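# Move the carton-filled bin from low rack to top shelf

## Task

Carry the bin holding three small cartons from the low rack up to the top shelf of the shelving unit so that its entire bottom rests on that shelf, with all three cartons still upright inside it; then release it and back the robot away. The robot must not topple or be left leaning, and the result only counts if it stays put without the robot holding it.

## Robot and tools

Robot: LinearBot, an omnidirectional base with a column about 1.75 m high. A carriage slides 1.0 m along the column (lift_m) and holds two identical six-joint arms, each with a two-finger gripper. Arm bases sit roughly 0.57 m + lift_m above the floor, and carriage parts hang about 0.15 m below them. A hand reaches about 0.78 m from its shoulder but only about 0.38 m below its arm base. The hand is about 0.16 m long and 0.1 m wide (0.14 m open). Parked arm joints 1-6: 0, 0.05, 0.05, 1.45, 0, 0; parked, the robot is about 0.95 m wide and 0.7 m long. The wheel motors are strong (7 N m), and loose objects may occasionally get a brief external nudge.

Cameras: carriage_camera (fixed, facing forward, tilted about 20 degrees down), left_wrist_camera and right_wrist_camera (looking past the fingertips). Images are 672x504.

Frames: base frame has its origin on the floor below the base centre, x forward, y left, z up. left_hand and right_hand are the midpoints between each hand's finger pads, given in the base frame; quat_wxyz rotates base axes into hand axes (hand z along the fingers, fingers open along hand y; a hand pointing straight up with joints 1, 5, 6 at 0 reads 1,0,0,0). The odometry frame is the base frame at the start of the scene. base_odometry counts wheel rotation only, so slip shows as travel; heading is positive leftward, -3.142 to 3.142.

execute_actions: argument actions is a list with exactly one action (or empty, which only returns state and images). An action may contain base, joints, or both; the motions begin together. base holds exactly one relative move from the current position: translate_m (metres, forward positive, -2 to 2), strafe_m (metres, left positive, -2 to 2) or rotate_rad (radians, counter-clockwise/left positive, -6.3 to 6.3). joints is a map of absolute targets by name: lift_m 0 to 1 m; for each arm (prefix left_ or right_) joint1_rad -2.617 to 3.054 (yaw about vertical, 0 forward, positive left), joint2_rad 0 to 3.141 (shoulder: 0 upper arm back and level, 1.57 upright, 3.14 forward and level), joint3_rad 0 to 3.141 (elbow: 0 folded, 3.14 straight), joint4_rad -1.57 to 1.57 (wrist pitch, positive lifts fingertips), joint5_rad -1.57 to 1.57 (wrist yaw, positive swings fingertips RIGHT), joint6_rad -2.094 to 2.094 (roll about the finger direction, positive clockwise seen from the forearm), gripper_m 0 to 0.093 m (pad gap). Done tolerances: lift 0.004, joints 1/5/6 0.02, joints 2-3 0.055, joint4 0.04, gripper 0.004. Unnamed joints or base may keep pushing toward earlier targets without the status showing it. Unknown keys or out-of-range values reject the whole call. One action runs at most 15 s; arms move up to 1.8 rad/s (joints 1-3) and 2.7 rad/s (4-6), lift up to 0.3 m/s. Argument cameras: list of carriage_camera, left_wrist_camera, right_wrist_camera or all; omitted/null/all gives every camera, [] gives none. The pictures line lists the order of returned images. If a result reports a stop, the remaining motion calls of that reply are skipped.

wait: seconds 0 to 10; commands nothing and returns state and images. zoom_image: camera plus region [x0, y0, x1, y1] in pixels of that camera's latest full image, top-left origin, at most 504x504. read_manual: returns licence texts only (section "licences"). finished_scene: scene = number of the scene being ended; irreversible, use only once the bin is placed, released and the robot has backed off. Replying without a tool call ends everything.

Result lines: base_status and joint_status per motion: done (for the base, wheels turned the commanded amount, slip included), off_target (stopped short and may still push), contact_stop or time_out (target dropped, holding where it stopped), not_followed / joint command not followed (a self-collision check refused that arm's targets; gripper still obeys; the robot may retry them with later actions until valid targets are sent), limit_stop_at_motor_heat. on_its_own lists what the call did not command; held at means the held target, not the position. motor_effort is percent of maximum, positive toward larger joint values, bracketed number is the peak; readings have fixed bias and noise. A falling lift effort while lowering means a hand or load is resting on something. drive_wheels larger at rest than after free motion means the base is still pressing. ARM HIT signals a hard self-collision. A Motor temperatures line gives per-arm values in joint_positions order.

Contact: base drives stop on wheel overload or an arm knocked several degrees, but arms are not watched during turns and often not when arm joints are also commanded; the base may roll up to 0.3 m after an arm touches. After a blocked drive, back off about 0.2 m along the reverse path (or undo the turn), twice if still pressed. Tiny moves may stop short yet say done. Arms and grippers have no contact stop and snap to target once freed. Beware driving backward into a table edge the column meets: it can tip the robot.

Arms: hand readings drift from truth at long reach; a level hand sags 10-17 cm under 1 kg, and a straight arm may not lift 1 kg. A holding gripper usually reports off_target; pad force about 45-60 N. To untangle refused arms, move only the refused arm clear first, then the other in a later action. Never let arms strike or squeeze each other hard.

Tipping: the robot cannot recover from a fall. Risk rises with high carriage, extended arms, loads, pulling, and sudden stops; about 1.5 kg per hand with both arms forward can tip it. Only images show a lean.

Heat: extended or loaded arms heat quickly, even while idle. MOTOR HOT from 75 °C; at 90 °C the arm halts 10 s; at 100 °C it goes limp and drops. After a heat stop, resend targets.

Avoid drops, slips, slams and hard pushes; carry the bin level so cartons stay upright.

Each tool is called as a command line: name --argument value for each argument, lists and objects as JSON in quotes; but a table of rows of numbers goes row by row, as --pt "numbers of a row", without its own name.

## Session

execute_actions --actions '[]'

Scene clock: 0.00 s.
Motor temperatures (°C, as the motors report them): left_arm=[29 39 31 30 30 29] | right_arm=[30 44 34 28 30 27]
base_odometry: x=+0.000 y=+0.000 heading=+0.000 (m, m, rad; odometry frame)
base_status: not commanded
joint_positions: lift_m=+0.300 left_joint1_rad=-0.001 left_joint2_rad=+0.030 left_joint3_rad=+0.051 left_joint4_rad=+1.444 left_joint5_rad=+0.012 left_joint6_rad=-0.021 left_gripper_m=+0.094 right_joint1_rad=+0.009 right_joint2_rad=+0.045 right_joint3_rad=+0.039 right_joint4_rad=+1.444 right_joint5_rad=-0.020 right_joint6_rad=-0.043 right_gripper_m=+0.095
joint_status: not commanded
motor_effort: lift_m=+23 drive_wheels=+2 (%)
left_hand: x=+0.2919 y=+0.3082 z=+1.3261 quat_wxyz=(+0.999, +0.005, +0.053, -0.011) (m; base frame)
right_hand: x=+0.3004 y=-0.3064 z=+1.3227 quat_wxyz=(+0.998, -0.012, +0.066, -0.016) (m; base frame)
pictures: carriage_camera, left_wrist_camera, right_wrist_camera
Images, in order (width x height): carriage_camera 672x504, left_wrist_camera 672x504, right_wrist_camera 672x504.

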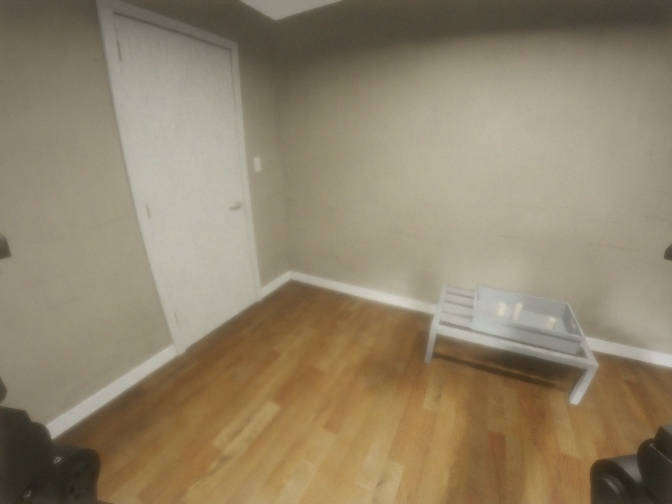

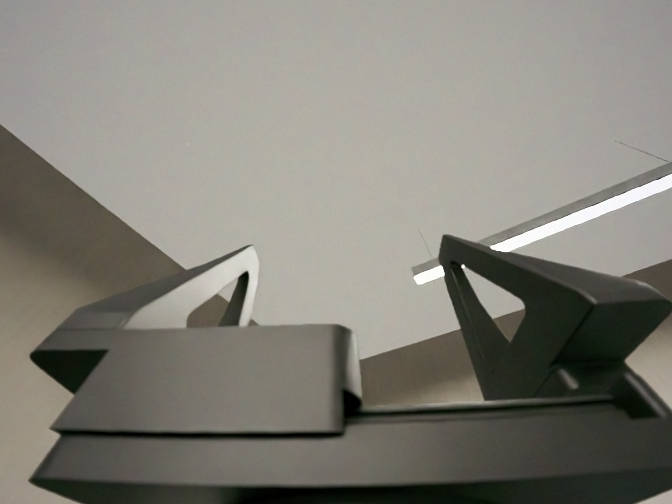

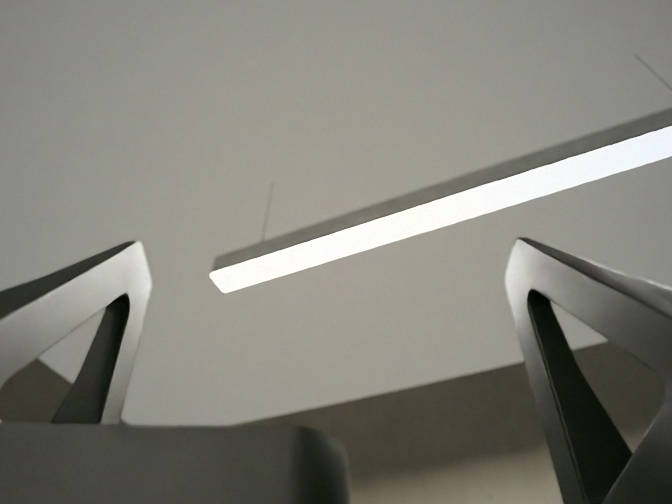

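execute_actions --actions '[{"base":{"rotate_rad":-0.5},"joints":{"lift_m":0.2}}]' --cameras '["carriage_camera"]'

zoom_image --camera "carriage_camera" --region '[300, 240, 500, 360]'

Scene clock: 7.47 s.
Motor temperatures (°C, as the motors report them): left_arm=[29 39 32 30 30 29] | right_arm=[30 43 35 28 30 27]
base_odometry: x=+0.000 y=+0.000 heading=-0.500 (m, m, rad; odometry frame)
base_status: done
joint_positions: lift_m=+0.200 left_joint1_rad=-0.001 left_joint2_rad=+0.030 left_joint3_rad=+0.051 left_joint4_rad=+1.444 left_joint5_rad=+0.012 left_joint6_rad=-0.021 left_gripper_m=+0.094 right_joint1_rad=+0.009 right_joint2_rad=+0.045 right_joint3_rad=+0.039 right_joint4_rad=+1.444 right_joint5_rad=-0.020 right_joint6_rad=-0.043 right_gripper_m=+0.095
joint_status: all done
motor_effort: lift_m=+22(22) drive_wheels=+7(20) (%)
left_hand: x=+0.2919 y=+0.3082 z=+1.2262 quat_wxyz=(+0.999, +0.005, +0.053, -0.011) (m; base frame)
right_hand: x=+0.3004 y=-0.3064 z=+1.2228 quat_wxyz=(+0.998, -0.012, +0.066, -0.016) (m; base frame)
pictures: carriage_camera
Images, in order (width x height): carriage_camera 672x504.

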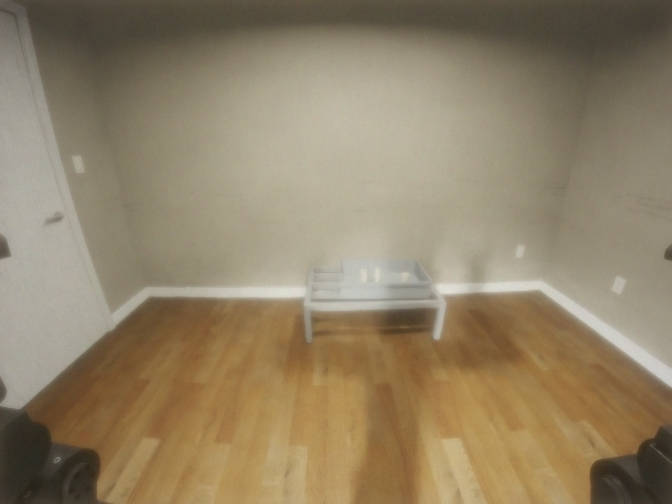

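Region (300, 240, 500, 360) of carriage_camera's 672x504 image, scaled by 2.520, with more detail than that image has; it fills the top 302 rows of this view, and the rest is white.

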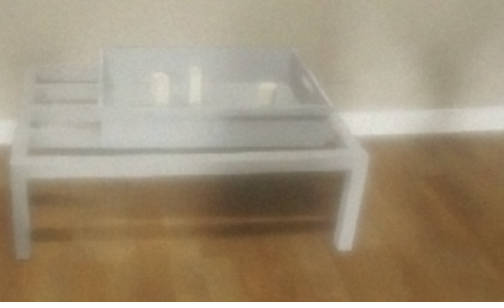

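execute_actions --actions '[{"base":{"translate_m":0.65}}]' --cameras '["carriage_camera"]'

zoom_image --camera "carriage_camera" --region '[270, 280, 520, 440]'

Scene clock: 13.77 s.
Motor temperatures (°C, as the motors report them): left_arm=[29 39 33 30 30 29] | right_arm=[30 43 35 28 30 27]
base_odometry: x=+0.570 y=-0.312 heading=-0.501 (m, m, rad; odometry frame)
base_status: done
joint_positions: lift_m=+0.200 left_joint1_rad=-0.001 left_joint2_rad=+0.030 left_joint3_rad=+0.051 left_joint4_rad=+1.444 left_joint5_rad=+0.012 left_joint6_rad=-0.021 left_gripper_m=+0.094 right_joint1_rad=+0.009 right_joint2_rad=+0.045 right_joint3_rad=+0.039 right_joint4_rad=+1.442 right_joint5_rad=-0.020 right_joint6_rad=-0.043 right_gripper_m=+0.095
joint_status: not commanded
motor_effort: lift_m=+22(22) drive_wheels=-9(29) (%)
left_hand: x=+0.2919 y=+0.3082 z=+1.2262 quat_wxyz=(+0.999, +0.005, +0.053, -0.011) (m; base frame)
right_hand: x=+0.3006 y=-0.3064 z=+1.2228 quat_wxyz=(+0.998, -0.012, +0.067, -0.016) (m; base frame)
pictures: carriage_camera
Images, in order (width x height): carriage_camera 672x504.

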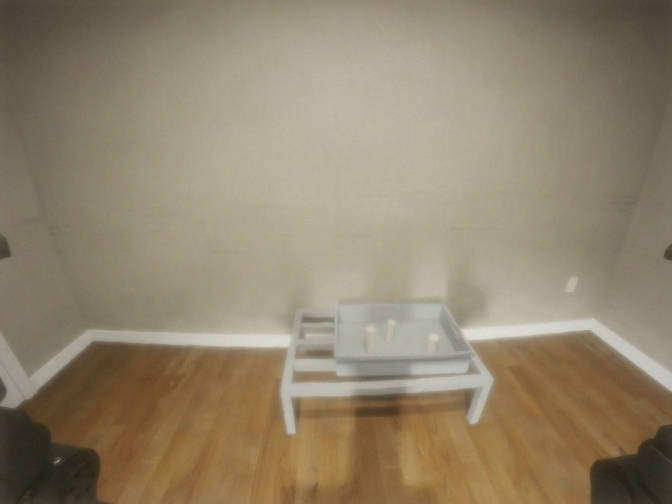

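Region (270, 280, 520, 440) of carriage_camera's 672x504 image, scaled by 2.016, with more detail than that image has; it fills the top 323 rows of this view, and the rest is white.

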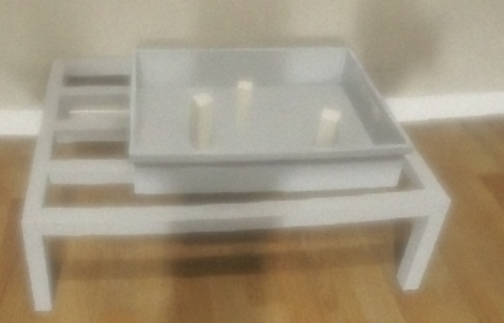

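execute_actions --actions '[{"base":{"strafe_m":-0.29},"joints":{"left_joint1_rad":-0.03,"left_joint2_rad":2.766,"left_joint3_rad":1.565,"left_joint4_rad":-0.37,"left_joint5_rad":0,"left_joint6_rad":-0.03,"right_joint1_rad":0.045,"right_joint2_rad":2.766,"right_joint3_rad":1.565,"right_joint4_rad":-0.37,"right_joint5_rad":0,"right_joint6_rad":0.045}}]' --cameras '["carriage_camera"]'

execute_actions --actions '[{"base":{"translate_m":0.56},"joints":{"lift_m":0.13}}]'

Scene clock: 25.37 s.
Motor temperatures (°C, as the motors report them): left_arm=[29 39 34 31 30 29] | right_arm=[30 43 37 28 30 27]
base_odometry: x=+0.431 y=-0.567 heading=-0.500 (m, m, rad; odometry frame)
base_status: done
joint_positions: lift_m=+0.200 left_joint1_rad=-0.029 left_joint2_rad=+2.758 left_joint3_rad=+1.562 left_joint4_rad=-0.362 left_joint5_rad=+0.003 left_joint6_rad=-0.025 left_gripper_m=+0.094 right_joint1_rad=+0.039 right_joint2_rad=+2.760 right_joint3_rad=+1.557 right_joint4_rad=-0.372 right_joint5_rad=-0.008 right_joint6_rad=+0.039 right_gripper_m=+0.095
joint_status: all done
motor_effort: lift_m=+22(22) drive_wheels=-3(15) (%)
left_hand: x=+0.6795 y=+0.2977 z=+0.5558 quat_wxyz=(+0.007, +0.002, +1.000, -0.002) (m; base frame)
right_hand: x=+0.6736 y=-0.2930 z=+0.5540 quat_wxyz=(-0.002, +0.000, +1.000, +0.004) (m; base frame)
pictures: carriage_camera
Images, in order (width x height): carriage_camera 672x504.

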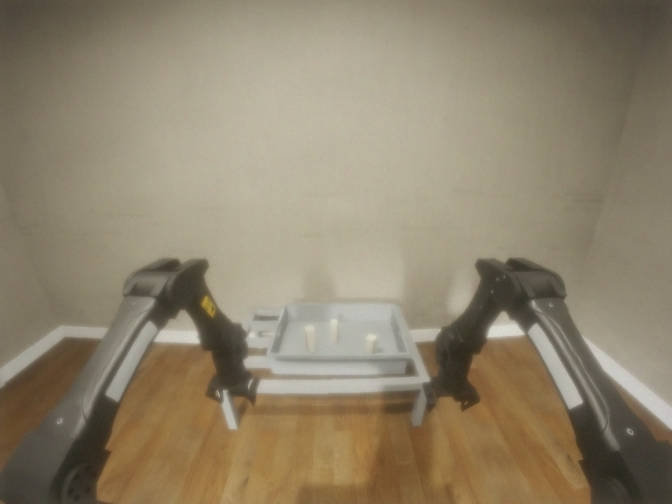

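Scene clock: 28.63 s.
Motor temperatures (°C, as the motors report them): left_arm=[29 41 34 31 30 29] | right_arm=[30 45 37 28 30 27]
base_odometry: x=+0.922 y=-0.836 heading=-0.501 (m, m, rad; odometry frame)
base_status: done
joint_positions: lift_m=+0.130 left_joint1_rad=-0.029 left_joint2_rad=+2.759 left_joint3_rad=+1.562 left_joint4_rad=-0.364 left_joint5_rad=+0.003 left_joint6_rad=-0.025 left_gripper_m=+0.094 right_joint1_rad=+0.039 right_joint2_rad=+2.763 right_joint3_rad=+1.557 right_joint4_rad=-0.372 right_joint5_rad=-0.008 right_joint6_rad=+0.039 right_gripper_m=+0.095
joint_status: all done
motor_effort: lift_m=+23(23) drive_wheels=-8(21) (%)
left_hand: x=+0.6783 y=+0.2977 z=+0.4851 quat_wxyz=(+0.005, +0.002, +1.000, -0.002) (m; base frame)
right_hand: x=+0.6725 y=-0.2930 z=+0.4828 quat_wxyz=(-0.004, +0.000, +1.000, +0.004) (m; base frame)
pictures: carriage_camera, left_wrist_camera, right_wrist_camera
Images, in order (width x height): carriage_camera 672x504, left_wrist_camera 672x504, right_wrist_camera 672x504.

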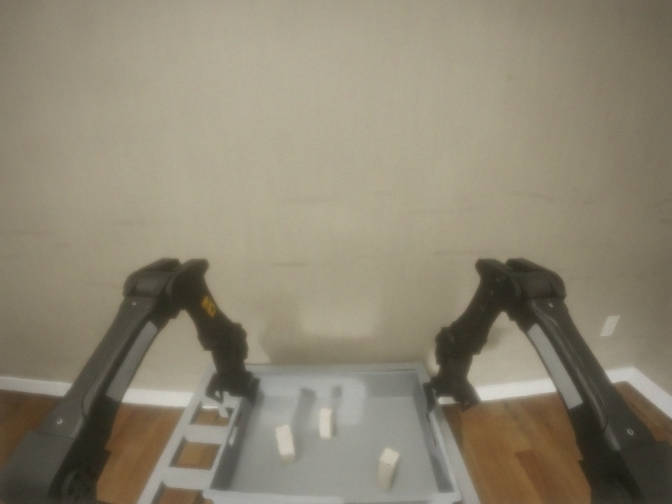

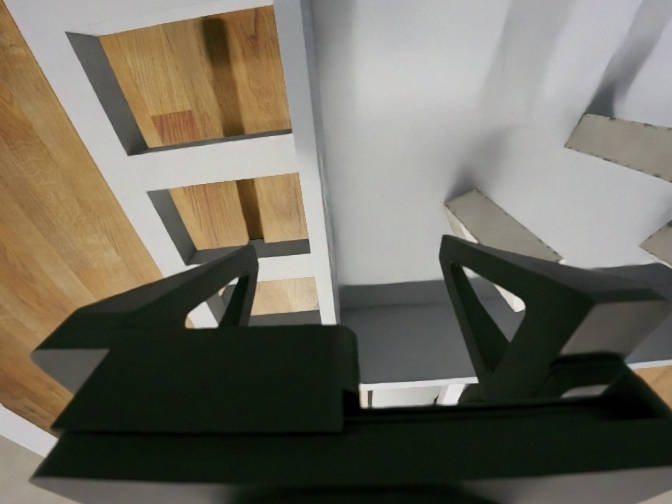

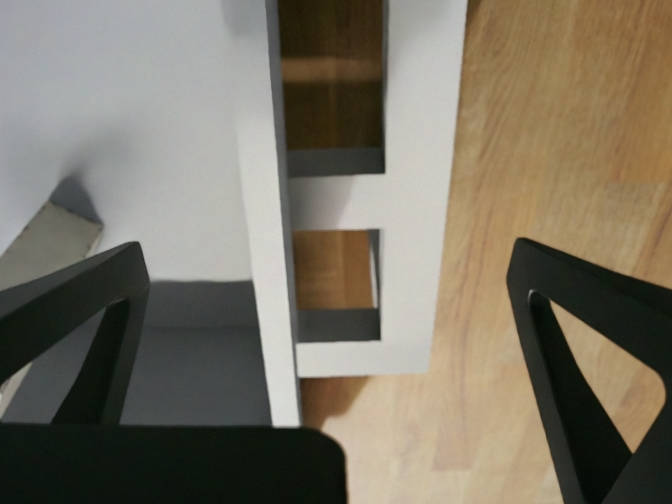

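execute_actions --actions '[{"base":{"strafe_m":0.025},"joints":{"lift_m":0.09}}]'

zoom_image --camera "carriage_camera" --region '[180, 340, 500, 504]'

Scene clock: 33.60 s.
Motor temperatures (°C, as the motors report them): left_arm=[29 44 34 31 30 29] | right_arm=[30 48 37 28 30 27]
base_odometry: x=+0.934 y=-0.815 heading=-0.502 (m, m, rad; odometry frame)
base_status: done
joint_positions: lift_m=+0.090 left_joint1_rad=-0.031 left_joint2_rad=+2.760 left_joint3_rad=+1.562 left_joint4_rad=-0.365 left_joint5_rad=+0.003 left_joint6_rad=-0.025 left_gripper_m=+0.094 right_joint1_rad=+0.043 right_joint2_rad=+2.765 right_joint3_rad=+1.557 right_joint4_rad=-0.369 right_joint5_rad=-0.007 right_joint6_rad=+0.039 right_gripper_m=+0.095
joint_status: all done
motor_effort: lift_m=+23(25) drive_wheels=-5(13) (%)
left_hand: x=+0.6779 y=+0.2969 z=+0.4448 quat_wxyz=(+0.004, +0.003, +1.000, -0.002) (m; base frame)
right_hand: x=+0.6724 y=-0.2915 z=+0.4421 quat_wxyz=(-0.003, -0.002, +1.000, +0.004) (m; base frame)
pictures: carriage_camera, left_wrist_camera, right_wrist_camera
Images, in order (width x height): carriage_camera 672x504, left_wrist_camera 672x504, right_wrist_camera 672x504.

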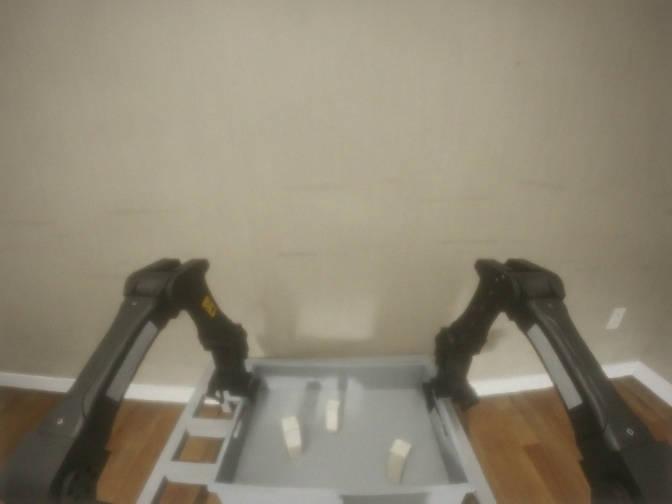

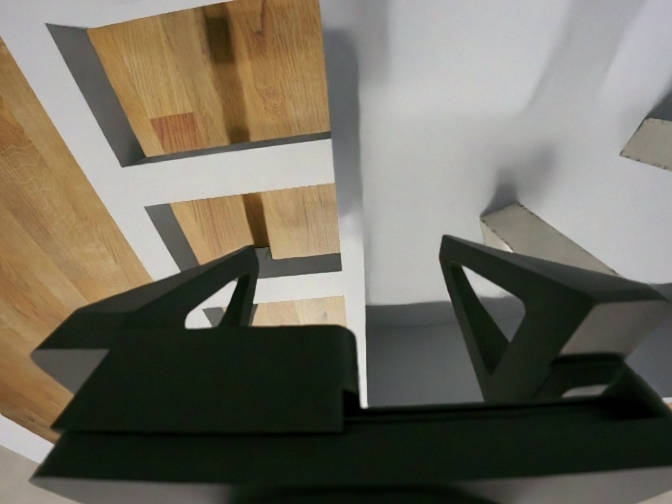

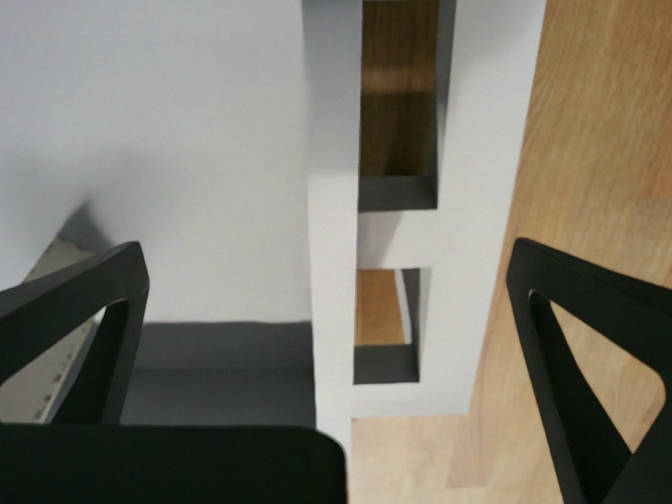

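Region (180, 340, 500, 504) of carriage_camera's 672x504 image, scaled by 1.575, with more detail than that image has; it fills the top 258 rows of this view, and the rest is white.

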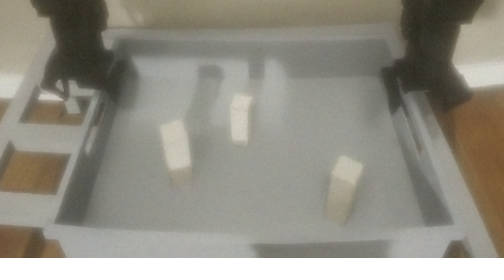

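execute_actions --actions '[{"joints":{"lift_m":0.02}}]' --cameras '[]'

execute_actions --actions '[{"joints":{"left_gripper_m":0.0,"right_gripper_m":0.0}}]' --cameras '[]'

execute_actions --actions '[{"joints":{"lift_m":0.08}}]'

Scene clock: 39.50 s.
Motor temperatures (°C, as the motors report them): left_arm=[29 47 34 31 30 29] | right_arm=[30 51 37 28 30 27]
base_odometry: x=+0.934 y=-0.815 heading=-0.502 (m, m, rad; odometry frame)
base_status: not commanded
joint_positions: lift_m=+0.020 left_joint1_rad=-0.031 left_joint2_rad=+2.759 left_joint3_rad=+1.562 left_joint4_rad=-0.366 left_joint5_rad=+0.003 left_joint6_rad=-0.025 left_gripper_m=+0.094 right_joint1_rad=+0.043 right_joint2_rad=+2.766 right_joint3_rad=+1.557 right_joint4_rad=-0.369 right_joint5_rad=-0.007 right_joint6_rad=+0.039 right_gripper_m=+0.095
joint_status: all done
motor_effort: lift_m=+23(23) drive_wheels=+5(5) (%)
left_hand: x=+0.6781 y=+0.2969 z=+0.3753 quat_wxyz=(+0.004, +0.003, +1.000, -0.002) (m; base frame)
right_hand: x=+0.6719 y=-0.2916 z=+0.3716 quat_wxyz=(-0.004, -0.002, +1.000, +0.004) (m; base frame)
pictures: none
No camera images: the call's "cameras" was empty. Leave "cameras" out to get every camera's image.

Scene clock: 40.23 s.
Motor temperatures (°C, as the motors report them): left_arm=[29 47 34 31 30 29] | right_arm=[30 51 37 28 30 27]
base_odometry: x=+0.934 y=-0.815 heading=-0.502 (m, m, rad; odometry frame)
base_status: not commanded
joint_positions: lift_m=+0.020 left_joint1_rad=-0.027 left_joint2_rad=+2.759 left_joint3_rad=+1.562 left_joint4_rad=-0.364 left_joint5_rad=+0.030 left_joint6_rad=-0.040 left_gripper_m=+0.007 right_joint1_rad=+0.039 right_joint2_rad=+2.766 right_joint3_rad=+1.557 right_joint4_rad=-0.370 right_joint5_rad=-0.032 right_joint6_rad=+0.025 right_gripper_m=+0.008
joint_status: left_gripper_m off_target (ended at +0.007, target +0.000); right_gripper_m off_target (ended at +0.008, target +0.000)
motor_effort: lift_m=+23(23) drive_wheels=+5(5) (%)
left_hand: x=+0.6784 y=+0.2937 z=+0.3753 quat_wxyz=(+0.004, -0.006, +1.000, -0.015) (m; base frame)
right_hand: x=+0.6716 y=-0.2889 z=+0.3717 quat_wxyz=(-0.005, -0.007, +1.000, +0.016) (m; base frame)
pictures: none
No camera images: the call's "cameras" was empty. Leave "cameras" out to get every camera's image.

Scene clock: 41.03 s.
Motor temperatures (°C, as the motors report them): left_arm=[29 48 34 31 30 29] | right_arm=[30 52 37 28 30 27]
base_odometry: x=+0.934 y=-0.815 heading=-0.502 (m, m, rad; odometry frame)
base_status: not commanded
joint_positions: lift_m=+0.080 left_joint1_rad=-0.027 left_joint2_rad=+2.778 left_joint3_rad=+1.562 left_joint4_rad=-0.354 left_joint5_rad=+0.028 left_joint6_rad=-0.040 left_gripper_m=+0.007 right_joint1_rad=+0.039 right_joint2_rad=+2.788 right_joint3_rad=+1.557 right_joint4_rad=-0.357 right_joint5_rad=-0.033 right_joint6_rad=+0.024 right_gripper_m=+0.008
joint_status: all done
motor_effort: lift_m=+25(31) drive_wheels=+5(5) (%)
left_hand: x=+0.6742 y=+0.2941 z=+0.4277 quat_wxyz=(+0.000, -0.006, +1.000, -0.014) (m; base frame)
right_hand: x=+0.6672 y=-0.2887 z=+0.4232 quat_wxyz=(-0.009, -0.007, +1.000, +0.016) (m; base frame)
pictures: carriage_camera, left_wrist_camera, right_wrist_camera
Images, in order (width x height): carriage_camera 672x504, left_wrist_camera 672x504, right_wrist_camera 672x504.

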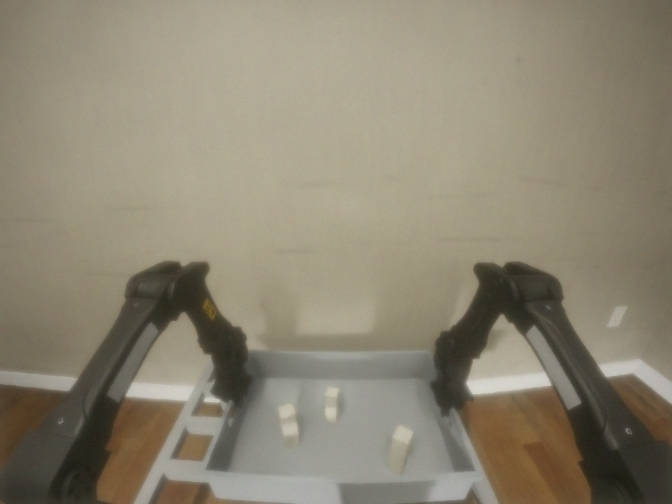

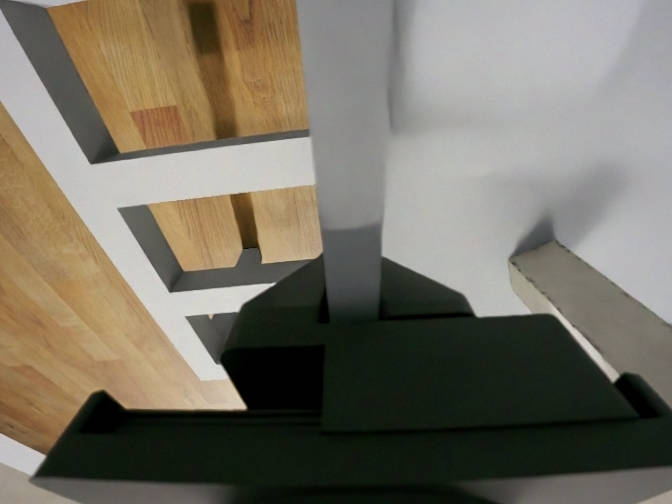

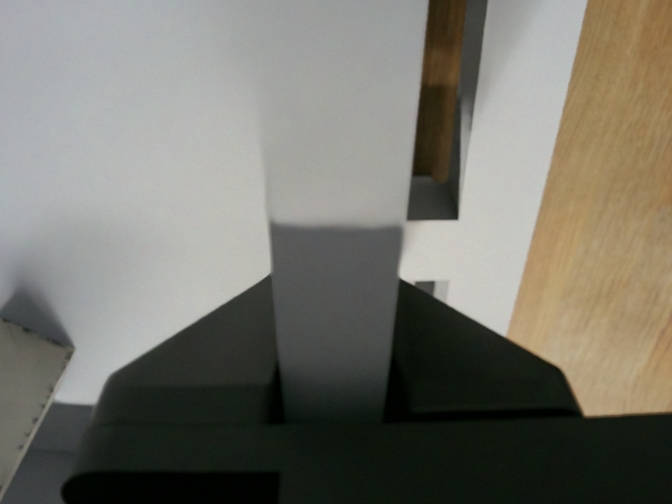

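execute_actions --actions '[{"base":{"translate_m":-0.6},"joints":{"lift_m":0.3,"left_joint2_rad":2.69,"left_joint4_rad":-0.44,"right_joint2_rad":2.69,"right_joint4_rad":-0.44}}]' --cameras '[]'

execute_actions --actions '[{"base":{"rotate_rad":3.17},"joints":{"left_joint2_rad":2.61,"left_joint4_rad":-0.52,"right_joint2_rad":2.61,"right_joint4_rad":-0.52}}]' --cameras '["carriage_camera"]'

Scene clock: 48.37 s.
Motor temperatures (°C, as the motors report them): left_arm=[29 52 34 31 30 29] | right_arm=[30 57 37 28 30 27]
base_odometry: x=+0.408 y=-0.526 heading=-0.501 (m, m, rad; odometry frame)
base_status: done
joint_positions: lift_m=+0.300 left_joint1_rad=-0.027 left_joint2_rad=+2.705 left_joint3_rad=+1.562 left_joint4_rad=-0.419 left_joint5_rad=+0.026 left_joint6_rad=-0.039 left_gripper_m=+0.007 right_joint1_rad=+0.040 right_joint2_rad=+2.715 right_joint3_rad=+1.557 right_joint4_rad=-0.421 right_joint5_rad=-0.033 right_joint6_rad=+0.025 right_gripper_m=+0.008
joint_status: all done
motor_effort: lift_m=+25(32) drive_wheels=-3(13) (%)
left_hand: x=+0.6836 y=+0.2942 z=+0.6766 quat_wxyz=(+0.004, -0.006, +1.000, -0.013) (m; base frame)
right_hand: x=+0.6771 y=-0.2881 z=+0.6718 quat_wxyz=(-0.005, -0.007, +1.000, +0.016) (m; base frame)
pictures: none
No camera images: the call's "cameras" was empty. Leave "cameras" out to get every camera's image.

Scene clock: 52.67 s.
Motor temperatures (°C, as the motors report them): left_arm=[29 55 34 31 30 29] | right_arm=[30 60 37 28 30 27]
base_odometry: x=+0.409 y=-0.526 heading=+2.668 (m, m, rad; odometry frame)
base_status: done
joint_positions: lift_m=+0.300 left_joint1_rad=-0.021 left_joint2_rad=+2.631 left_joint3_rad=+1.562 left_joint4_rad=-0.488 left_joint5_rad=+0.028 left_joint6_rad=-0.033 left_gripper_m=+0.007 right_joint1_rad=+0.045 right_joint2_rad=+2.639 right_joint3_rad=+1.557 right_joint4_rad=-0.491 right_joint5_rad=-0.034 right_joint6_rad=+0.029 right_gripper_m=+0.008
joint_status: all done
motor_effort: lift_m=+25(25) drive_wheels=+8(21) (%)
left_hand: x=+0.6904 y=+0.2964 z=+0.7061 quat_wxyz=(+0.007, -0.006, +1.000, -0.014) (m; base frame)
right_hand: x=+0.6840 y=-0.2856 z=+0.7018 quat_wxyz=(-0.002, -0.008, +1.000, +0.017) (m; base frame)
pictures: carriage_camera
Images, in order (width x height): carriage_camera 672x504.

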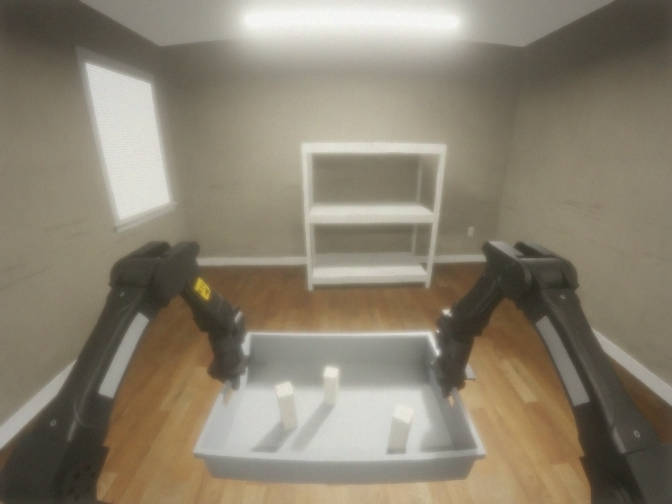

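execute_actions --actions '[{"base":{"translate_m":1.45},"joints":{"lift_m":0.7,"left_joint2_rad":2.52,"left_joint4_rad":-0.61,"right_joint2_rad":2.52,"right_joint4_rad":-0.61}}]' --cameras '[]'

execute_actions --actions '[{"base":{"strafe_m":-0.34},"joints":{"lift_m":0.94,"left_joint2_rad":2.43,"left_joint4_rad":-0.70,"right_joint2_rad":2.43,"right_joint4_rad":-0.70}}]' --cameras '[]'

execute_actions --actions '[{"joints":{"left_joint2_rad":2.34,"left_joint4_rad":-0.79,"right_joint2_rad":2.34,"right_joint4_rad":-0.79}}]' --cameras '[]'

execute_actions --actions '[{"joints":{"left_joint2_rad":2.25,"left_joint4_rad":-0.88,"right_joint2_rad":2.25,"right_joint4_rad":-0.88}}]' --cameras '[]'

execute_actions --actions '[{"joints":{"left_joint2_rad":2.16,"left_joint4_rad":-0.97,"right_joint2_rad":2.16,"right_joint4_rad":-0.97}}]' --cameras '["carriage_camera"]'

Scene clock: 70.70 s.
Motor temperatures (°C, as the motors report them): left_arm=[29 63 35 30 30 29] | right_arm=[30 69 37 28 30 27]
base_odometry: x=-0.883 y=+0.133 heading=+2.669 (m, m, rad; odometry frame)
base_status: done
joint_positions: lift_m=+0.700 left_joint1_rad=-0.021 left_joint2_rad=+2.536 left_joint3_rad=+1.562 left_joint4_rad=-0.592 left_joint5_rad=+0.026 left_joint6_rad=-0.033 left_gripper_m=+0.007 right_joint1_rad=+0.045 right_joint2_rad=+2.544 right_joint3_rad=+1.557 right_joint4_rad=-0.595 right_joint5_rad=-0.034 right_joint6_rad=+0.029 right_gripper_m=+0.008
joint_status: all done
motor_effort: lift_m=+26(30) drive_wheels=-9(23) (%)
left_hand: x=+0.6914 y=+0.2966 z=+1.1441 quat_wxyz=(+0.002, -0.006, +1.000, -0.013) (m; base frame)
right_hand: x=+0.6856 y=-0.2854 z=+1.1397 quat_wxyz=(-0.007, -0.008, +1.000, +0.017) (m; base frame)
pictures: none
No camera images: the call's "cameras" was empty. Leave "cameras" out to get every camera's image.

Scene clock: 73.30 s.
Motor temperatures (°C, as the motors report them): left_arm=[29 64 35 30 30 29] | right_arm=[30 70 37 28 30 27]
base_odometry: x=-0.729 y=+0.436 heading=+2.670 (m, m, rad; odometry frame)
base_status: done
joint_positions: lift_m=+0.940 left_joint1_rad=-0.026 left_joint2_rad=+2.446 left_joint3_rad=+1.562 left_joint4_rad=-0.679 left_joint5_rad=+0.025 left_joint6_rad=-0.038 left_gripper_m=+0.007 right_joint1_rad=+0.040 right_joint2_rad=+2.455 right_joint3_rad=+1.557 right_joint4_rad=-0.682 right_joint5_rad=-0.035 right_joint6_rad=+0.024 right_gripper_m=+0.008
joint_status: all done
motor_effort: lift_m=+26(33) drive_wheels=-3(18) (%)
left_hand: x=+0.6924 y=+0.2948 z=+1.4207 quat_wxyz=(+0.004, -0.006, +1.000, -0.013) (m; base frame)
right_hand: x=+0.6869 y=-0.2874 z=+1.4157 quat_wxyz=(-0.005, -0.008, +1.000, +0.017) (m; base frame)
pictures: none
No camera images: the call's "cameras" was empty. Leave "cameras" out to get every camera's image.

Scene clock: 74.13 s.
Motor temperatures (°C, as the motors report them): left_arm=[29 64 35 30 30 29] | right_arm=[30 71 37 28 30 27]
base_odometry: x=-0.729 y=+0.436 heading=+2.670 (m, m, rad; odometry frame)
base_status: not commanded
joint_positions: lift_m=+0.940 left_joint1_rad=-0.026 left_joint2_rad=+2.358 left_joint3_rad=+1.562 left_joint4_rad=-0.766 left_joint5_rad=+0.026 left_joint6_rad=-0.038 left_gripper_m=+0.007 right_joint1_rad=+0.040 right_joint2_rad=+2.366 right_joint3_rad=+1.557 right_joint4_rad=-0.771 right_joint5_rad=-0.035 right_joint6_rad=+0.024 right_gripper_m=+0.008
joint_status: all done
motor_effort: lift_m=+25(25) drive_wheels=-2(3) (%)
left_hand: x=+0.6892 y=+0.2948 z=+1.4561 quat_wxyz=(+0.004, -0.006, +1.000, -0.013) (m; base frame)
right_hand: x=+0.6841 y=-0.2875 z=+1.4517 quat_wxyz=(-0.005, -0.008, +1.000, +0.017) (m; base frame)
pictures: none
No camera images: the call's "cameras" was empty. Leave "cameras" out to get every camera's image.

Scene clock: 74.83 s.
Motor temperatures (°C, as the motors report them): left_arm=[29 64 35 30 30 29] | right_arm=[30 71 37 28 30 27]
base_odometry: x=-0.729 y=+0.436 heading=+2.670 (m, m, rad; odometry frame)
base_status: not commanded
joint_positions: lift_m=+0.940 left_joint1_rad=-0.026 left_joint2_rad=+2.268 left_joint3_rad=+1.562 left_joint4_rad=-0.856 left_joint5_rad=+0.026 left_joint6_rad=-0.038 left_gripper_m=+0.007 right_joint1_rad=+0.040 right_joint2_rad=+2.274 right_joint3_rad=+1.557 right_joint4_rad=-0.863 right_joint5_rad=-0.035 right_joint6_rad=+0.024 right_gripper_m=+0.008
joint_status: all done
motor_effort: lift_m=+26(26) drive_wheels=-2(2) (%)
left_hand: x=+0.6829 y=+0.2948 z=+1.4919 quat_wxyz=(+0.004, -0.006, +1.000, -0.013) (m; base frame)
right_hand: x=+0.6781 y=-0.2878 z=+1.4883 quat_wxyz=(-0.005, -0.008, +1.000, +0.017) (m; base frame)
pictures: none
No camera images: the call's "cameras" was empty. Leave "cameras" out to get every camera's image.

Scene clock: 75.53 s.
Motor temperatures (°C, as the motors report them): left_arm=[29 64 35 30 30 29] | right_arm=[30 71 37 28 30 27]
base_odometry: x=-0.729 y=+0.436 heading=+2.670 (m, m, rad; odometry frame)
base_status: not commanded
joint_positions: lift_m=+0.940 left_joint1_rad=-0.026 left_joint2_rad=+2.178 left_joint3_rad=+1.562 left_joint4_rad=-0.946 left_joint5_rad=+0.027 left_joint6_rad=-0.038 left_gripper_m=+0.007 right_joint1_rad=+0.040 right_joint2_rad=+2.183 right_joint3_rad=+1.557 right_joint4_rad=-0.953 right_joint5_rad=-0.035 right_joint6_rad=+0.025 right_gripper_m=+0.008
joint_status: all done
motor_effort: lift_m=+26(26) drive_wheels=-2(2) (%)
left_hand: x=+0.6733 y=+0.2949 z=+1.5269 quat_wxyz=(+0.004, -0.006, +1.000, -0.014) (m; base frame)
right_hand: x=+0.6686 y=-0.2878 z=+1.5236 quat_wxyz=(-0.005, -0.008, +1.000, +0.017) (m; base frame)
pictures: carriage_camera
Images, in order (width x height): carriage_camera 672x504.

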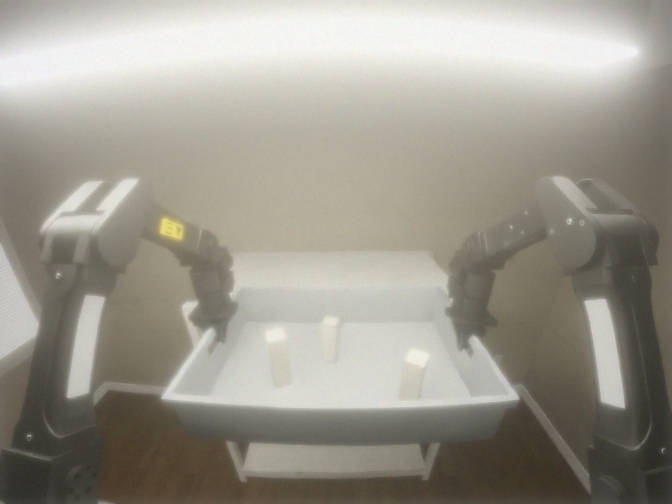

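execute_actions --actions '[{"base":{"translate_m":0.5}}]'

Scene clock: 81.20 s.
Motor temperatures (°C, as the motors report them): left_arm=[29 65 36 30 30 29] | right_arm=[30 72 38 28 30 27]
base_odometry: x=-1.174 y=+0.664 heading=+2.669 (m, m, rad; odometry frame)
base_status: done
joint_positions: lift_m=+0.940 left_joint1_rad=-0.026 left_joint2_rad=+2.178 left_joint3_rad=+1.562 left_joint4_rad=-0.945 left_joint5_rad=+0.027 left_joint6_rad=-0.038 left_gripper_m=+0.007 right_joint1_rad=+0.041 right_joint2_rad=+2.183 right_joint3_rad=+1.557 right_joint4_rad=-0.953 right_joint5_rad=-0.035 right_joint6_rad=+0.025 right_gripper_m=+0.008
joint_status: not commanded
motor_effort: lift_m=+26(26) drive_wheels=-8(18) (%)
left_hand: x=+0.6734 y=+0.2950 z=+1.5269 quat_wxyz=(+0.004, -0.006, +1.000, -0.014) (m; base frame)
right_hand: x=+0.6688 y=-0.2877 z=+1.5236 quat_wxyz=(-0.005, -0.008, +1.000, +0.017) (m; base frame)
pictures: carriage_camera, left_wrist_camera, right_wrist_camera
Images, in order (width x height): carriage_camera 672x504, left_wrist_camera 672x504, right_wrist_camera 672x504.

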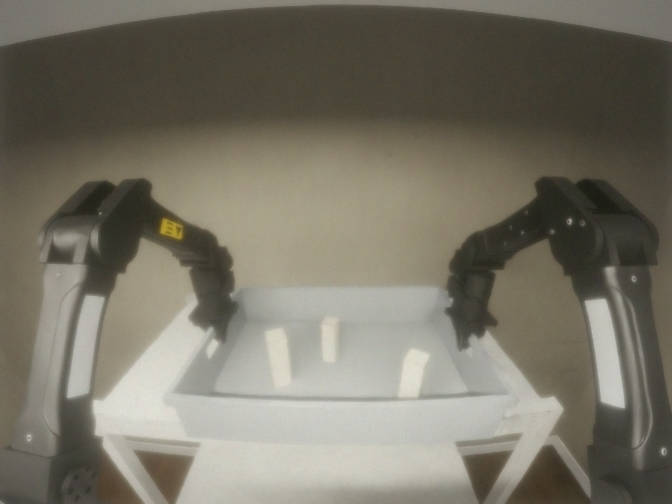

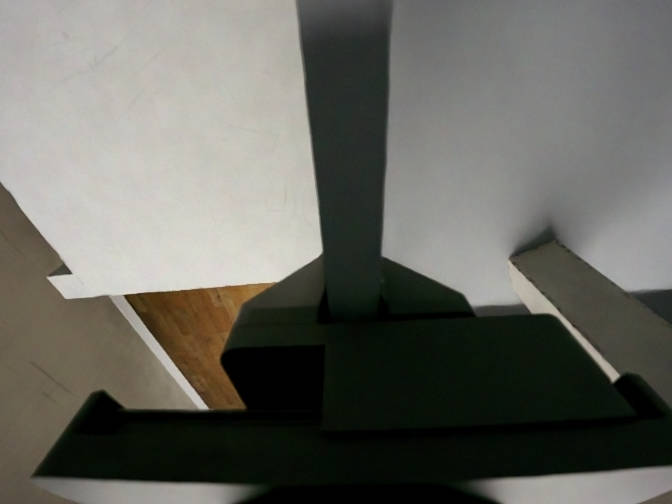

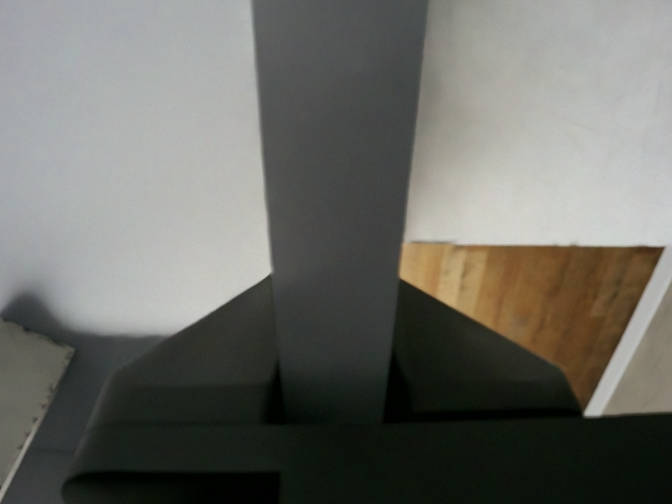

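execute_actions --actions '[{"base":{"translate_m":0.18},"joints":{"left_joint2_rad":2.24,"left_joint4_rad":-0.89,"right_joint2_rad":2.24,"right_joint4_rad":-0.89}}]' --cameras '["left_wrist_camera"]'

execute_actions --actions '[{"joints":{"lift_m":0.925}}]' --cameras '[]'

execute_actions --actions '[{"joints":{"lift_m":0.91}}]' --cameras '["carriage_camera"]'

Scene clock: 87.20 s.
Motor temperatures (°C, as the motors report them): left_arm=[29 66 36 30 30 29] | right_arm=[30 73 38 28 30 27]
base_odometry: x=-1.334 y=+0.746 heading=+2.668 (m, m, rad; odometry frame)
base_status: done
joint_positions: lift_m=+0.940 left_joint1_rad=-0.026 left_joint2_rad=+2.264 left_joint3_rad=+1.562 left_joint4_rad=-0.868 left_joint5_rad=+0.029 left_joint6_rad=-0.038 left_gripper_m=+0.007 right_joint1_rad=+0.041 right_joint2_rad=+2.264 right_joint3_rad=+1.557 right_joint4_rad=-0.879 right_joint5_rad=-0.033 right_joint6_rad=+0.026 right_gripper_m=+0.008
joint_status: all done
motor_effort: lift_m=+26(26) drive_wheels=-6(22) (%)
left_hand: x=+0.6806 y=+0.2945 z=+1.4934 quat_wxyz=(+0.000, -0.006, +1.000, -0.014) (m; base frame)
right_hand: x=+0.6755 y=-0.2877 z=+1.4921 quat_wxyz=(-0.008, -0.007, +1.000, +0.016) (m; base frame)
pictures: left_wrist_camera
Images, in order (width x height): left_wrist_camera 672x504.

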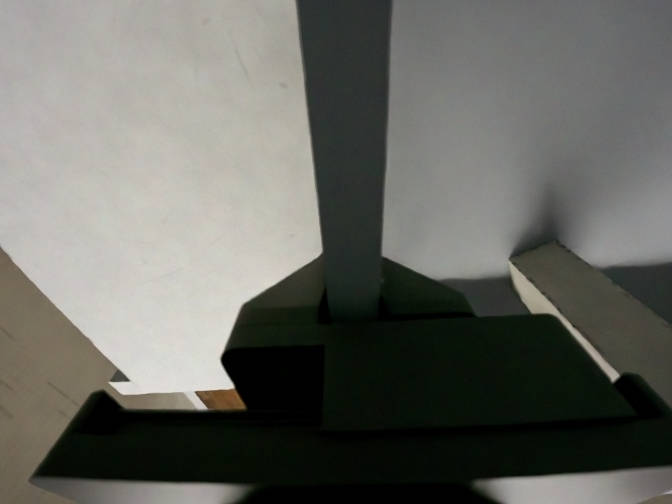

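Scene clock: 87.87 s.
Motor temperatures (°C, as the motors report them): left_arm=[29 66 36 30 30 29] | right_arm=[30 73 38 28 30 27]
base_odometry: x=-1.334 y=+0.746 heading=+2.668 (m, m, rad; odometry frame)
base_status: not commanded
joint_positions: lift_m=+0.925 left_joint1_rad=-0.026 left_joint2_rad=+2.267 left_joint3_rad=+1.562 left_joint4_rad=-0.868 left_joint5_rad=+0.029 left_joint6_rad=-0.038 left_gripper_m=+0.007 right_joint1_rad=+0.041 right_joint2_rad=+2.267 right_joint3_rad=+1.557 right_joint4_rad=-0.879 right_joint5_rad=-0.033 right_joint6_rad=+0.026 right_gripper_m=+0.008
joint_status: all done
motor_effort: lift_m=+25(26) drive_wheels=+7(7) (%)
left_hand: x=+0.6803 y=+0.2945 z=+1.4775 quat_wxyz=(-0.001, -0.006, +1.000, -0.014) (m; base frame)
right_hand: x=+0.6751 y=-0.2877 z=+1.4760 quat_wxyz=(-0.010, -0.007, +1.000, +0.016) (m; base frame)
pictures: none
No camera images: the call's "cameras" was empty. Leave "cameras" out to get every camera's image.

Scene clock: 88.67 s.
Motor temperatures (°C, as the motors report them): left_arm=[29 66 36 30 30 29] | right_arm=[30 73 38 28 30 27]
base_odometry: x=-1.334 y=+0.746 heading=+2.668 (m, m, rad; odometry frame)
base_status: not commanded
joint_positions: lift_m=+0.910 left_joint1_rad=-0.026 left_joint2_rad=+2.267 left_joint3_rad=+1.562 left_joint4_rad=-0.868 left_joint5_rad=+0.029 left_joint6_rad=-0.038 left_gripper_m=+0.007 right_joint1_rad=+0.041 right_joint2_rad=+2.268 right_joint3_rad=+1.557 right_joint4_rad=-0.878 right_joint5_rad=-0.032 right_joint6_rad=+0.026 right_gripper_m=+0.008
joint_status: all done
motor_effort: lift_m=+25(26) drive_wheels=-6(9) (%)
left_hand: x=+0.6801 y=+0.2945 z=+1.4622 quat_wxyz=(-0.001, -0.006, +1.000, -0.014) (m; base frame)
right_hand: x=+0.6752 y=-0.2878 z=+1.4607 quat_wxyz=(-0.010, -0.007, +1.000, +0.016) (m; base frame)
pictures: carriage_camera
Images, in order (width x height): carriage_camera 672x504.

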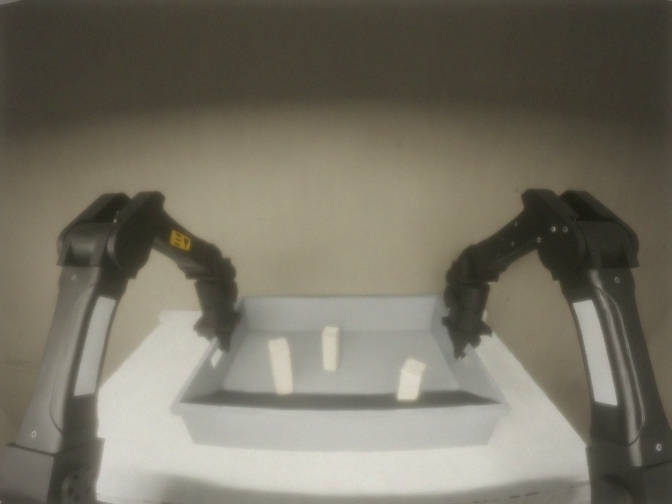

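execute_actions --actions '[{"joints":{"lift_m":0.897}}]' --cameras '[]'

Scene clock: 91.87 s.
Motor temperatures (°C, as the motors report them): left_arm=[29 67 36 30 30 29] | right_arm=[30 74 39 28 30 27]
base_odometry: x=-1.334 y=+0.746 heading=+2.668 (m, m, rad; odometry frame)
base_status: not commanded
joint_positions: lift_m=+0.897 left_joint1_rad=-0.026 left_joint2_rad=+2.267 left_joint3_rad=+1.562 left_joint4_rad=-0.868 left_joint5_rad=+0.029 left_joint6_rad=-0.038 left_gripper_m=+0.007 right_joint1_rad=+0.041 right_joint2_rad=+2.268 right_joint3_rad=+1.557 right_joint4_rad=-0.878 right_joint5_rad=-0.032 right_joint6_rad=+0.026 right_gripper_m=+0.008
joint_status: all done
motor_effort: lift_m=+25(25) drive_wheels=-6(8) (%)
left_hand: x=+0.6801 y=+0.2945 z=+1.4493 quat_wxyz=(-0.001, -0.006, +1.000, -0.014) (m; base frame)
right_hand: x=+0.6752 y=-0.2878 z=+1.4476 quat_wxyz=(-0.010, -0.007, +1.000, +0.016) (m; base frame)
pictures: none
No camera images: the call's "cameras" was empty. Leave "cameras" out to get every camera's image.

execute_actions --actions '[{"joints":{"lift_m":0.882}}]' --cameras '[]'

Scene clock: 95.53 s.
Motor temperatures (°C, as the motors report them): left_arm=[29 67 37 30 30 29] | right_arm=[30 75 39 28 30 27]
MOTOR HOT: a motor of the right arm reached 75 °C. Now the hottest motor of the right arm, joint 2 (shoulder), reports 75 °C. The controller's stop level is 90 °C. To cool a motor, set the load down, stop pushing, or move to a pose that needs little force.
base_odometry: x=-1.334 y=+0.746 heading=+2.668 (m, m, rad; odometry frame)
base_status: not commanded
joint_positions: lift_m=+0.882 left_joint1_rad=-0.025 left_joint2_rad=+2.250 left_joint3_rad=+1.563 left_joint4_rad=-0.878 left_joint5_rad=+0.029 left_joint6_rad=-0.038 left_gripper_m=+0.007 right_joint1_rad=+0.041 right_joint2_rad=+2.251 right_joint3_rad=+1.557 right_joint4_rad=-0.890 right_joint5_rad=-0.032 right_joint6_rad=+0.026 right_gripper_m=+0.008
joint_status: all done
motor_effort: lift_m=+21(22) drive_wheels=-6(6) (%)
left_hand: x=+0.6804 y=+0.2947 z=+1.4415 quat_wxyz=(+0.002, -0.006, +1.000, -0.014) (m; base frame)
right_hand: x=+0.6750 y=-0.2878 z=+1.4399 quat_wxyz=(-0.007, -0.007, +1.000, +0.016) (m; base frame)
pictures: none
No camera images: the call's "cameras" was empty. Leave "cameras" out to get every camera's image.

execute_actions --actions '[{"joints":{"left_gripper_m":0.07,"right_gripper_m":0.07}}]' --cameras '[]'

execute_actions --actions '[{"joints":{"lift_m":0.94,"left_joint2_rad":2.17,"left_joint4_rad":-0.96,"right_joint2_rad":2.17,"right_joint4_rad":-0.96}}]' --cameras '["carriage_camera"]'

execute_actions --actions '[{"base":{"translate_m":-0.5}}]' --cameras '["carriage_camera"]'

Scene clock: 99.57 s.
Motor temperatures (°C, as the motors report them): left_arm=[29 67 37 30 30 29] | right_arm=[30 75 39 28 30 27]
MOTOR HOT: still on. Now the hottest motor of the right arm, joint 2 (shoulder), reports 75 °C; the controller's stop level is 90 °C.
base_odometry: x=-1.334 y=+0.746 heading=+2.668 (m, m, rad; odometry frame)
base_status: not commanded
joint_positions: lift_m=+0.882 left_joint1_rad=-0.025 left_joint2_rad=+2.250 left_joint3_rad=+1.563 left_joint4_rad=-0.878 left_joint5_rad=+0.009 left_joint6_rad=-0.037 left_gripper_m=+0.070 right_joint1_rad=+0.041 right_joint2_rad=+2.251 right_joint3_rad=+1.557 right_joint4_rad=-0.890 right_joint5_rad=-0.013 right_joint6_rad=+0.038 right_gripper_m=+0.070
joint_status: all done
motor_effort: lift_m=+21(21) drive_wheels=-6(6) (%)
left_hand: x=+0.6805 y=+0.2980 z=+1.4415 quat_wxyz=(+0.003, -0.006, +1.000, -0.005) (m; base frame)
right_hand: x=+0.6751 y=-0.2910 z=+1.4398 quat_wxyz=(-0.007, -0.002, +1.000, +0.006) (m; base frame)
pictures: none
No camera images: the call's "cameras" was empty. Leave "cameras" out to get every camera's image.

Scene clock: 100.40 s.
Motor temperatures (°C, as the motors report them): left_arm=[29 67 37 30 30 29] | right_arm=[30 75 39 28 30 27]
MOTOR HOT: still on. Now the hottest motor of the right arm, joint 2 (shoulder), reports 75 °C; the controller's stop level is 90 °C.
base_odometry: x=-1.334 y=+0.746 heading=+2.668 (m, m, rad; odometry frame)
base_status: not commanded
joint_positions: lift_m=+0.940 left_joint1_rad=-0.025 left_joint2_rad=+2.149 left_joint3_rad=+1.563 left_joint4_rad=-0.947 left_joint5_rad=+0.008 left_joint6_rad=-0.037 left_gripper_m=+0.070 right_joint1_rad=+0.041 right_joint2_rad=+2.157 right_joint3_rad=+1.557 right_joint4_rad=-0.956 right_joint5_rad=-0.013 right_joint6_rad=+0.038 right_gripper_m=+0.070
joint_status: all done
motor_effort: lift_m=+23(29) drive_wheels=+6(6) (%)
left_hand: x=+0.6766 y=+0.2982 z=+1.5383 quat_wxyz=(+0.018, -0.006, +1.000, -0.005) (m; base frame)
right_hand: x=+0.6713 y=-0.2913 z=+1.5339 quat_wxyz=(+0.007, -0.002, +1.000, +0.007) (m; base frame)
pictures: carriage_camera
Images, in order (width x height): carriage_camera 672x504.

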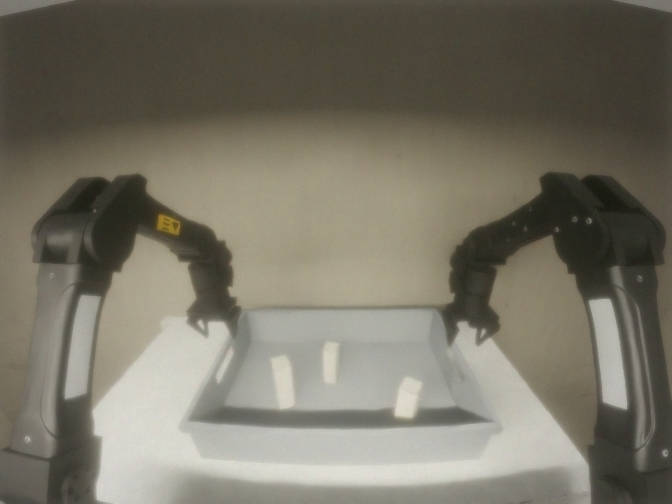

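Scene clock: 103.63 s.
Motor temperatures (°C, as the motors report them): left_arm=[29 66 37 31 30 29] | right_arm=[30 74 39 28 30 27]
MOTOR HOT: still on. Now the hottest motor of the right arm, joint 2 (shoulder), reports 74 °C; the controller's stop level is 90 °C.
base_odometry: x=-0.889 y=+0.518 heading=+2.668 (m, m, rad; odometry frame)
base_status: done
joint_positions: lift_m=+0.940 left_joint1_rad=-0.027 left_joint2_rad=+2.149 left_joint3_rad=+1.563 left_joint4_rad=-0.948 left_joint5_rad=+0.006 left_joint6_rad=-0.037 left_gripper_m=+0.070 right_joint1_rad=+0.041 right_joint2_rad=+2.157 right_joint3_rad=+1.557 right_joint4_rad=-0.959 right_joint5_rad=-0.010 right_joint6_rad=+0.038 right_gripper_m=+0.070
joint_status: not commanded
motor_effort: lift_m=+23(23) drive_wheels=-1(20) (%)
left_hand: x=+0.6762 y=+0.2982 z=+1.5383 quat_wxyz=(+0.018, -0.005, +1.000, -0.003) (m; base frame)
right_hand: x=+0.6704 y=-0.2917 z=+1.5339 quat_wxyz=(+0.005, -0.002, +1.000, +0.005) (m; base frame)
pictures: carriage_camera
Images, in order (width x height): carriage_camera 672x504.

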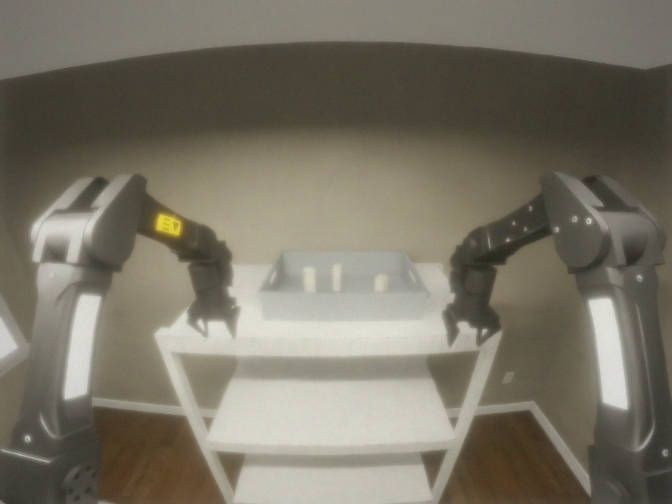

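finished_scene --scene 2

The scene is finished: the task was done.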